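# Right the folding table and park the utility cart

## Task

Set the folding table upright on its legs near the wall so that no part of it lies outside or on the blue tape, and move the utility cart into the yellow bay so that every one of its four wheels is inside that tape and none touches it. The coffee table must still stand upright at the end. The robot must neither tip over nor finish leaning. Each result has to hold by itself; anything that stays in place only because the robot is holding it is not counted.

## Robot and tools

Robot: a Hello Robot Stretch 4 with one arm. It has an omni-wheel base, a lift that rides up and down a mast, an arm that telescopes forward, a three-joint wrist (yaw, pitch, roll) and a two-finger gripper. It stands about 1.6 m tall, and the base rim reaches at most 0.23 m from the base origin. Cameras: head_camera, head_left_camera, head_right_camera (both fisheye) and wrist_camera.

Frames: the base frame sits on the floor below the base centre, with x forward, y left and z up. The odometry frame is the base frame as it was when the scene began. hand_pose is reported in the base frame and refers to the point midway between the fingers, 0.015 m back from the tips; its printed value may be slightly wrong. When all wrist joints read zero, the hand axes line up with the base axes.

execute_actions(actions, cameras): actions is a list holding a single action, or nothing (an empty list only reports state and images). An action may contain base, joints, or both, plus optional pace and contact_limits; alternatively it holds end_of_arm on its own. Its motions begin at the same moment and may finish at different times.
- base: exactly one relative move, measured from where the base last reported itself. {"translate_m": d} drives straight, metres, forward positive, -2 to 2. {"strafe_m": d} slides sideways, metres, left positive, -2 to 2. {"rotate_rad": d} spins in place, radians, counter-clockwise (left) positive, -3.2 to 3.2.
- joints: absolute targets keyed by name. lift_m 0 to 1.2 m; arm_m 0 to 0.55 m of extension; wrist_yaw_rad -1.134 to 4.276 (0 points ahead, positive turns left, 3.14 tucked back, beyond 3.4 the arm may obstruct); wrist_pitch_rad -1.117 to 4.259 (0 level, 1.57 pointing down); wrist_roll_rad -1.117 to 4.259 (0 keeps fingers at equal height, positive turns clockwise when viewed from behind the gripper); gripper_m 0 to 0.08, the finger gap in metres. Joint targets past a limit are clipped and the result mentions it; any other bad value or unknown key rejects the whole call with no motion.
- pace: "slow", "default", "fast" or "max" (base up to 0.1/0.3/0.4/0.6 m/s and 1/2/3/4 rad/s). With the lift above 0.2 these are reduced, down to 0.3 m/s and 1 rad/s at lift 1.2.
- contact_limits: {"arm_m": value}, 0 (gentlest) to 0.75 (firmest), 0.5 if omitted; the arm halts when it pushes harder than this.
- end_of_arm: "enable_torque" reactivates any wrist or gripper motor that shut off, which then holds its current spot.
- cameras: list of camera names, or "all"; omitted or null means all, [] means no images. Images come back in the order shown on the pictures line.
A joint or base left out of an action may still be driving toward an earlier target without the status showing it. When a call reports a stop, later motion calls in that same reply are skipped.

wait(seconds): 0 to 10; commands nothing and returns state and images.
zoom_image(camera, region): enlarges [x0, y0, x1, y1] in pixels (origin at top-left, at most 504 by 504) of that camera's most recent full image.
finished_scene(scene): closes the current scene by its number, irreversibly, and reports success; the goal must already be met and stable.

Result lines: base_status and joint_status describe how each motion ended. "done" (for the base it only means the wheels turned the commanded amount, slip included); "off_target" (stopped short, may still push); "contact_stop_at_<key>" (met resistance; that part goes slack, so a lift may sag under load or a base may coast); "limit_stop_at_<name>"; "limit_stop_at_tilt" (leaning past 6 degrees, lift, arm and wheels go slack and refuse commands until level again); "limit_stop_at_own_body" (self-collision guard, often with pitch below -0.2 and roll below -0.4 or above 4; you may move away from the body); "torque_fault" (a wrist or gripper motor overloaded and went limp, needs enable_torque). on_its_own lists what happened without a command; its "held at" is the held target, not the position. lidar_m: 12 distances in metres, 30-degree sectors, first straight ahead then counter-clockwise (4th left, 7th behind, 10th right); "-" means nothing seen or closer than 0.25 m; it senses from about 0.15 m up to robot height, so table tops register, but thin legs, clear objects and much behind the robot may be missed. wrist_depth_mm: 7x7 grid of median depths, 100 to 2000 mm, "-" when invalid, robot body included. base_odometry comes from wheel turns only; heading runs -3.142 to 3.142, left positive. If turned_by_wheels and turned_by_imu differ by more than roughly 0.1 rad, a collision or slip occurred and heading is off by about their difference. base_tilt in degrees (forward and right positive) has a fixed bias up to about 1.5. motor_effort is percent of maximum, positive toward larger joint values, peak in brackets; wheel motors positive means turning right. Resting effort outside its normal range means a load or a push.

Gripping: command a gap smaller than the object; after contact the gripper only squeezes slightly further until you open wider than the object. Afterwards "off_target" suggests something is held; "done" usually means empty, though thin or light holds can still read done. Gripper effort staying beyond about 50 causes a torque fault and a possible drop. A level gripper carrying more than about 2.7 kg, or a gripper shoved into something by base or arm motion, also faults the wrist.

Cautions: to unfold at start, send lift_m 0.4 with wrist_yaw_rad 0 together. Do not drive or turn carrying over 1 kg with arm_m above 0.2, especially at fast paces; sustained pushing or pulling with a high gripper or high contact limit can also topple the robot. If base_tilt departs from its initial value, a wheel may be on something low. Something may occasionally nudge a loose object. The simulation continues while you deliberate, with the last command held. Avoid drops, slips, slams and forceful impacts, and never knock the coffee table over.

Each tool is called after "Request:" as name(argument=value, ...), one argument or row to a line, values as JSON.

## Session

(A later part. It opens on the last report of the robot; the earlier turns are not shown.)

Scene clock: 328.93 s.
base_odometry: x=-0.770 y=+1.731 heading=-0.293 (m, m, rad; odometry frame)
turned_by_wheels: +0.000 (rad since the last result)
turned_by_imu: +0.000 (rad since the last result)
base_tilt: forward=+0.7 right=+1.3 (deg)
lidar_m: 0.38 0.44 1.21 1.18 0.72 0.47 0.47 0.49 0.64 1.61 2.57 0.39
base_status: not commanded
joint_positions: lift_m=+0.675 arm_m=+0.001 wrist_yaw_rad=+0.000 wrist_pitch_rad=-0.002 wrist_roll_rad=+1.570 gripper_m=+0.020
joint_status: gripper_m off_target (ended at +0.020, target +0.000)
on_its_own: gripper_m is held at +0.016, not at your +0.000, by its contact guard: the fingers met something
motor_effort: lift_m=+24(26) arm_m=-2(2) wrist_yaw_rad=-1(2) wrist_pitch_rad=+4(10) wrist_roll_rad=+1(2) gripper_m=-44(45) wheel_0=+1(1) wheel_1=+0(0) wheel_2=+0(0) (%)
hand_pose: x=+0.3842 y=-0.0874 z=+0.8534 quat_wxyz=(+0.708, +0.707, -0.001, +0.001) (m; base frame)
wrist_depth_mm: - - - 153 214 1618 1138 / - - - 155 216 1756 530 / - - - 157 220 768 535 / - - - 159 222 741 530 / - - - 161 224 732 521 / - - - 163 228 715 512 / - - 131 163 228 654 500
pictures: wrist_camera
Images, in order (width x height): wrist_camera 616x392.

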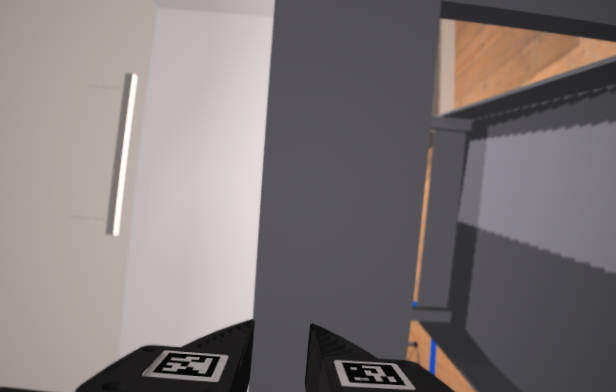

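Request:
execute_actions(
  actions=[
    {"base":{"strafe_m":-0.04},"pace":"slow"},
  ],
  cameras=[],
)

Request:
execute_actions(
  actions=[
    {"base":{"translate_m":0.6},"pace":"slow"},
  ],
  cameras=["head_camera","wrist_camera"],
)

Scene clock: 335.27 s.
base_odometry: x=-0.782 y=+1.693 heading=-0.292 (m, m, rad; odometry frame)
turned_by_wheels: +0.001 (rad since the last result)
turned_by_imu: +0.000 (rad since the last result)
base_tilt: forward=+0.7 right=+1.3 (deg)
lidar_m: 0.38 0.41 1.27 1.23 0.71 0.49 0.46 0.47 0.64 1.63 2.53 0.41
base_status: done
joint_positions: lift_m=+0.675 arm_m=+0.001 wrist_yaw_rad=+0.006 wrist_pitch_rad=-0.002 wrist_roll_rad=+1.570 gripper_m=+0.021
joint_status: not commanded
on_its_own: gripper_m is held at +0.016, not at your +0.000, by its contact guard: the fingers met something; wrist_yaw_rad is at rest, and its effort (-18) is outside its rest range (-13 to +13)
motor_effort: lift_m=+24(24) arm_m=-2(2) wrist_yaw_rad=-18(25) wrist_pitch_rad=+4(5) wrist_roll_rad=+1(2) gripper_m=-44(44) wheel_0=+6(10) wheel_1=+0(1) wheel_2=+3(3) (%)
hand_pose: x=+0.3848 y=-0.0861 z=+0.8535 quat_wxyz=(+0.708, +0.707, +0.002, +0.003) (m; base frame)
wrist_depth_mm: - - - 162 224 247 245 / - - - 162 225 1756 1118 / - - - 162 226 707 539 / - - - 163 226 741 530 / - - - 163 226 732 525 / - - - 163 227 715 508 / - - 131 163 227 676 504
pictures: none
No camera images: the call's "cameras" was empty. Leave "cameras" out to get every camera's image.

Scene clock: 342.53 s.
base_odometry: x=-0.207 y=+1.520 heading=-0.292 (m, m, rad; odometry frame)
turned_by_wheels: +0.000 (rad since the last result)
turned_by_imu: -0.006 (rad since the last result)
base_tilt: forward=+0.7 right=+1.3 (deg)
lidar_m: 0.38 0.42 1.33 1.24 1.30 1.14 1.06 1.10 1.44 2.39 2.13 0.41
base_status: done
joint_positions: lift_m=+0.675 arm_m=+0.001 wrist_yaw_rad=-0.005 wrist_pitch_rad=-0.002 wrist_roll_rad=+1.570 gripper_m=+0.021
joint_status: not commanded
on_its_own: gripper_m is held at +0.016, not at your +0.000, by its contact guard: the fingers met something
motor_effort: lift_m=+23(24) arm_m=-1(2) wrist_yaw_rad=+13(20) wrist_pitch_rad=+5(6) wrist_roll_rad=+3(1) gripper_m=-44(44) wheel_0=+1(9) wheel_1=+2(8) wheel_2=-3(9) (%)
hand_pose: x=+0.3837 y=-0.0884 z=+0.8536 quat_wxyz=(+0.708, +0.707, -0.002, -0.001) (m; base frame)
wrist_depth_mm: - - - 162 225 246 244 / - - - 162 225 1366 1160 / - - - 163 226 715 530 / - - - 163 225 741 530 / - - - 163 226 732 521 / - - - 163 227 707 512 / - - 131 162 227 691 504
pictures: head_camera, wrist_camera
Images, in order (width x height): head_camera 420x560, wrist_camera 616x392.

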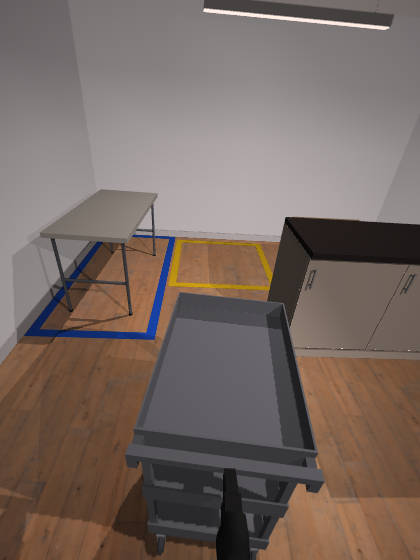

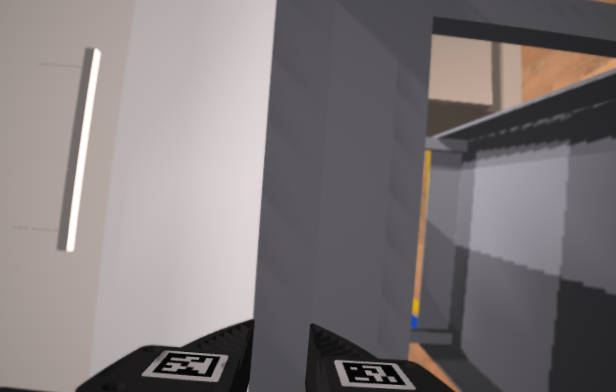

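Request:
execute_actions(
  actions=[
    {"base":{"translate_m":1.0}},
  ],
  cameras=["head_camera"],
)

Request:
execute_actions(
  actions=[
    {"base":{"translate_m":0.9}},
  ],
  cameras=["head_camera","head_left_camera","head_right_camera"],
)

Scene clock: 354.90 s.
base_odometry: x=+0.750 y=+1.231 heading=-0.292 (m, m, rad; odometry frame)
turned_by_wheels: +0.000 (rad since the last result)
turned_by_imu: -0.009 (rad since the last result)
base_tilt: forward=+0.7 right=+1.3 (deg)
lidar_m: 0.37 0.42 1.22 1.29 1.35 1.78 2.06 2.12 2.52 2.16 0.75 0.41
base_status: done
joint_positions: lift_m=+0.675 arm_m=+0.001 wrist_yaw_rad=-0.003 wrist_pitch_rad=-0.002 wrist_roll_rad=+1.570 gripper_m=+0.021
joint_status: not commanded
on_its_own: gripper_m is held at +0.016, not at your +0.000, by its contact guard: the fingers met something
motor_effort: lift_m=+22(24) arm_m=-1(1) wrist_yaw_rad=+10(18) wrist_pitch_rad=+2(3) wrist_roll_rad=+2(3) gripper_m=-44(44) wheel_0=-2(4) wheel_1=+0(6) wheel_2=+0(16) (%)
hand_pose: x=+0.3838 y=-0.0882 z=+0.8536 quat_wxyz=(+0.708, +0.707, -0.002, -0.001) (m; base frame)
wrist_depth_mm: - - - 158 220 252 251 / - - - 159 221 1756 549 / - - - 160 224 750 539 / - - - 161 224 750 530 / - - - 162 226 723 517 / - - - 163 227 715 512 / - - 131 162 227 654 500
pictures: head_camera
Images, in order (width x height): head_camera 420x560.

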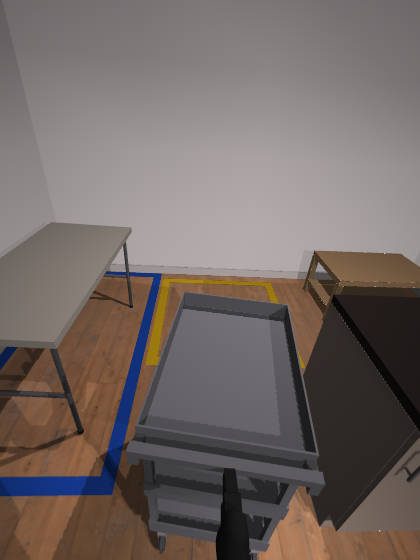

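Scene clock: 359.40 s.
base_odometry: x=+1.612 y=+0.972 heading=-0.292 (m, m, rad; odometry frame)
turned_by_wheels: +0.000 (rad since the last result)
turned_by_imu: -0.007 (rad since the last result)
base_tilt: forward=+0.7 right=+1.3 (deg)
lidar_m: 0.38 0.43 0.57 0.55 1.38 1.86 2.97 3.05 0.56 0.54 0.59 0.41
base_status: done
joint_positions: lift_m=+0.675 arm_m=+0.000 wrist_yaw_rad=-0.003 wrist_pitch_rad=-0.002 wrist_roll_rad=+1.570 gripper_m=+0.021
joint_status: not commanded
on_its_own: gripper_m is held at +0.016, not at your +0.000, by its contact guard: the fingers met something
motor_effort: lift_m=+21(22) arm_m=-1(1) wrist_yaw_rad=+8(18) wrist_pitch_rad=+1(6) wrist_roll_rad=+2(2) gripper_m=-44(44) wheel_0=+1(5) wheel_1=+0(9) wheel_2=+0(16) (%)
hand_pose: x=+0.3838 y=-0.0881 z=+0.8536 quat_wxyz=(+0.708, +0.707, -0.002, +0.000) (m; base frame)
wrist_depth_mm: 1618 1618 1661 154 216 1618 1118 / 1618 1618 1661 156 217 1708 530 / 1537 1618 1576 157 220 759 535 / 1537 1537 1576 159 223 750 535 / 1464 1537 1618 161 225 723 521 / 1464 1499 1464 163 228 707 512 / 1430 1464 131 163 229 661 500
pictures: head_camera, head_left_camera, head_right_camera
Images, in order (width x height): head_camera 420x560, head_left_camera 420x672, head_right_camera 420x672.

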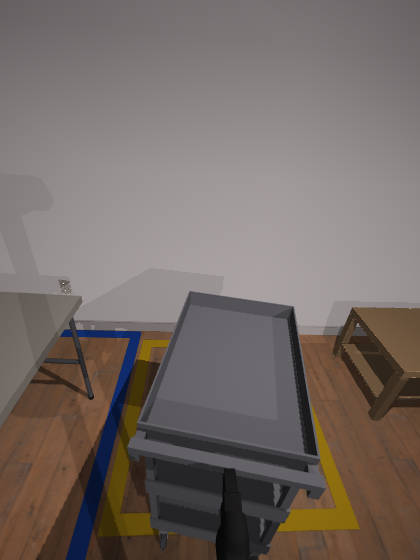

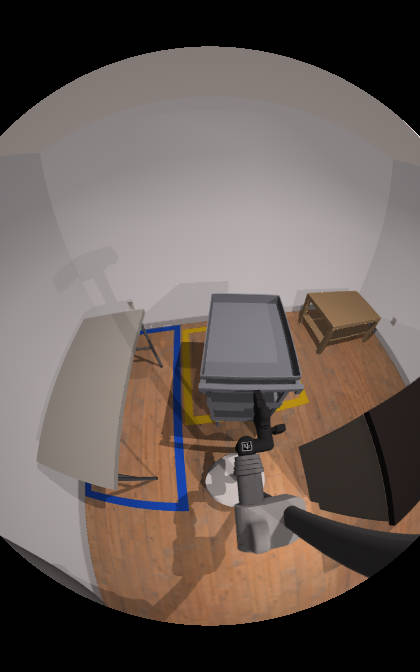

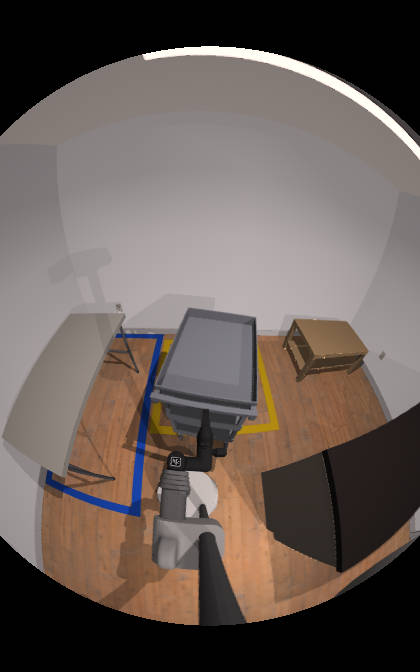

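Request:
execute_actions(
  actions=[
    {"base":{"translate_m":0.26},"pace":"slow"},
  ],
  cameras=[],
)

Request:
execute_actions(
  actions=[
    {"joints":{"gripper_m":0.08}},
  ],
  cameras=[],
)

Request:
execute_actions(
  actions=[
    {"base":{"translate_m":-0.45}},
  ],
)

Scene clock: 367.97 s.
base_odometry: x=+1.861 y=+0.897 heading=-0.292 (m, m, rad; odometry frame)
turned_by_wheels: +0.000 (rad since the last result)
turned_by_imu: -0.003 (rad since the last result)
base_tilt: forward=+0.7 right=+1.4 (deg)
lidar_m: 0.39 0.44 0.58 0.55 0.57 1.88 3.25 0.82 0.57 0.54 1.33 0.40
base_status: done
joint_positions: lift_m=+0.675 arm_m=+0.000 wrist_yaw_rad=-0.004 wrist_pitch_rad=-0.002 wrist_roll_rad=+1.570 gripper_m=+0.021
joint_status: not commanded
on_its_own: gripper_m is held at +0.016, not at your +0.000, by its contact guard: the fingers met something
motor_effort: lift_m=+21(21) arm_m=-1(1) wrist_yaw_rad=+11(12) wrist_pitch_rad=+5(3) wrist_roll_rad=+2(2) gripper_m=-44(44) wheel_0=+2(4) wheel_1=+1(3) wheel_2=-4(8) (%)
hand_pose: x=+0.3837 y=-0.0882 z=+0.8536 quat_wxyz=(+0.708, +0.707, -0.002, -0.001) (m; base frame)
wrist_depth_mm: 1366 1366 1397 152 213 1464 1138 / 1308 1336 1366 154 215 1464 539 / 1308 1308 1366 156 218 759 535 / 1281 1281 1308 158 220 750 530 / 1229 1281 1308 160 225 723 521 / 1229 1255 1229 163 228 707 508 / 1205 1205 131 163 229 654 500
pictures: none
No camera images: the call's "cameras" was empty. Leave "cameras" out to get every camera's image.

Scene clock: 369.20 s.
base_odometry: x=+1.861 y=+0.897 heading=-0.292 (m, m, rad; odometry frame)
turned_by_wheels: +0.000 (rad since the last result)
turned_by_imu: +0.000 (rad since the last result)
base_tilt: forward=+0.7 right=+1.3 (deg)
lidar_m: 0.40 0.42 0.58 0.54 0.58 1.88 3.25 0.83 0.58 0.54 1.32 0.40
base_status: not commanded
joint_positions: lift_m=+0.675 arm_m=+0.000 wrist_yaw_rad=+0.000 wrist_pitch_rad=+0.002 wrist_roll_rad=+1.570 gripper_m=+0.080
joint_status: all done
motor_effort: lift_m=+21(22) arm_m=-1(1) wrist_yaw_rad=+1(10) wrist_pitch_rad=-9(8) wrist_roll_rad=+2(2) gripper_m=+1(41) wheel_0=+2(2) wheel_1=+1(1) wheel_2=-3(4) (%)
hand_pose: x=+0.3840 y=-0.0875 z=+0.8527 quat_wxyz=(+0.708, +0.707, +0.001, -0.001) (m; base frame)
wrist_depth_mm: 1336 1397 1366 151 212 1430 1205 / 1308 1308 1366 154 215 1397 508 / 1281 1308 1366 155 219 741 535 / 1281 1281 1308 158 221 732 521 / 1255 1255 1281 160 224 715 512 / 1229 1205 1281 224 228 699 504 / - 122 1281 227 146 609 496
pictures: none
No camera images: the call's "cameras" was empty. Leave "cameras" out to get every camera's image.

Scene clock: 372.20 s.
base_odometry: x=+1.430 y=+1.027 heading=-0.292 (m, m, rad; odometry frame)
turned_by_wheels: +0.000 (rad since the last result)
turned_by_imu: +0.001 (rad since the last result)
base_tilt: forward=+0.7 right=+1.3 (deg)
lidar_m: 0.82 0.82 0.56 0.63 1.37 1.86 2.79 2.83 0.58 0.55 0.58 0.83
base_status: done
joint_positions: lift_m=+0.675 arm_m=+0.000 wrist_yaw_rad=+0.000 wrist_pitch_rad=+0.002 wrist_roll_rad=+1.570 gripper_m=+0.080
joint_status: not commanded
motor_effort: lift_m=+21(21) arm_m=-1(1) wrist_yaw_rad=+0(0) wrist_pitch_rad=-7(7) wrist_roll_rad=+2(2) gripper_m=+1(2) wheel_0=-1(6) wheel_1=-1(3) wheel_2=+0(10) (%)
hand_pose: x=+0.3840 y=-0.0875 z=+0.8527 quat_wxyz=(+0.708, +0.707, +0.001, -0.001) (m; base frame)
wrist_depth_mm: 1808 1808 1863 1921 1983 1708 1229 / 1756 1863 1863 1863 1921 1756 1229 / 1708 1808 1808 676 1308 1205 1118 / 1708 1756 1808 683 1336 699 976 / 1708 1708 1756 691 1308 715 960 / 1618 1661 1756 699 1138 723 946 / - 122 1708 707 146 723 798
pictures: head_camera, head_left_camera, head_right_camera, wrist_camera
Images, in order (width x height): head_camera 420x560, head_left_camera 420x672, head_right_camera 420x672, wrist_camera 616x392.

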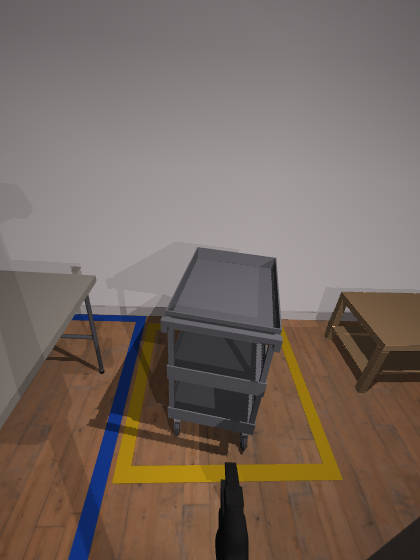

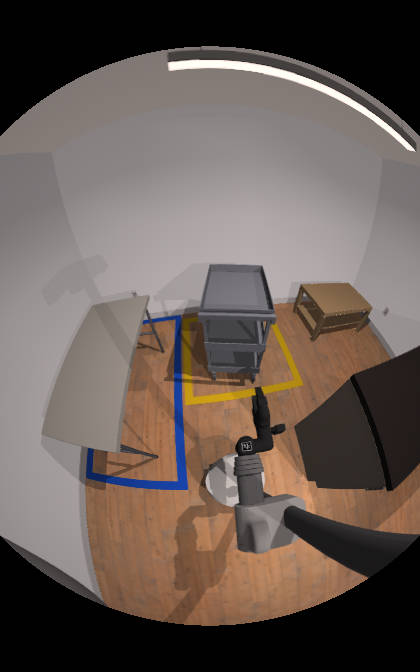

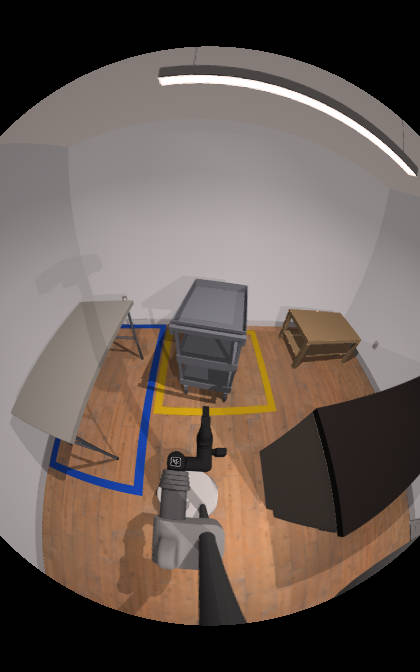

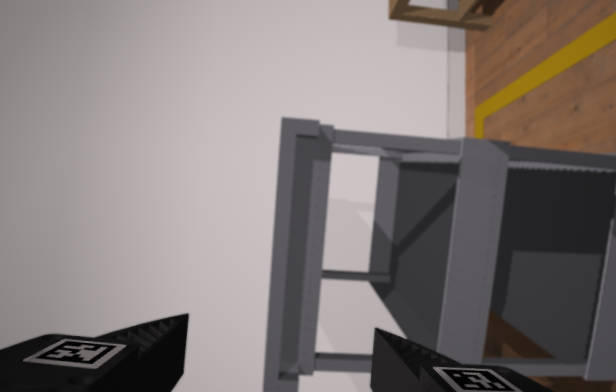

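Request:
finished_scene(
  scene=1,
)

The scene is finished: the task was done.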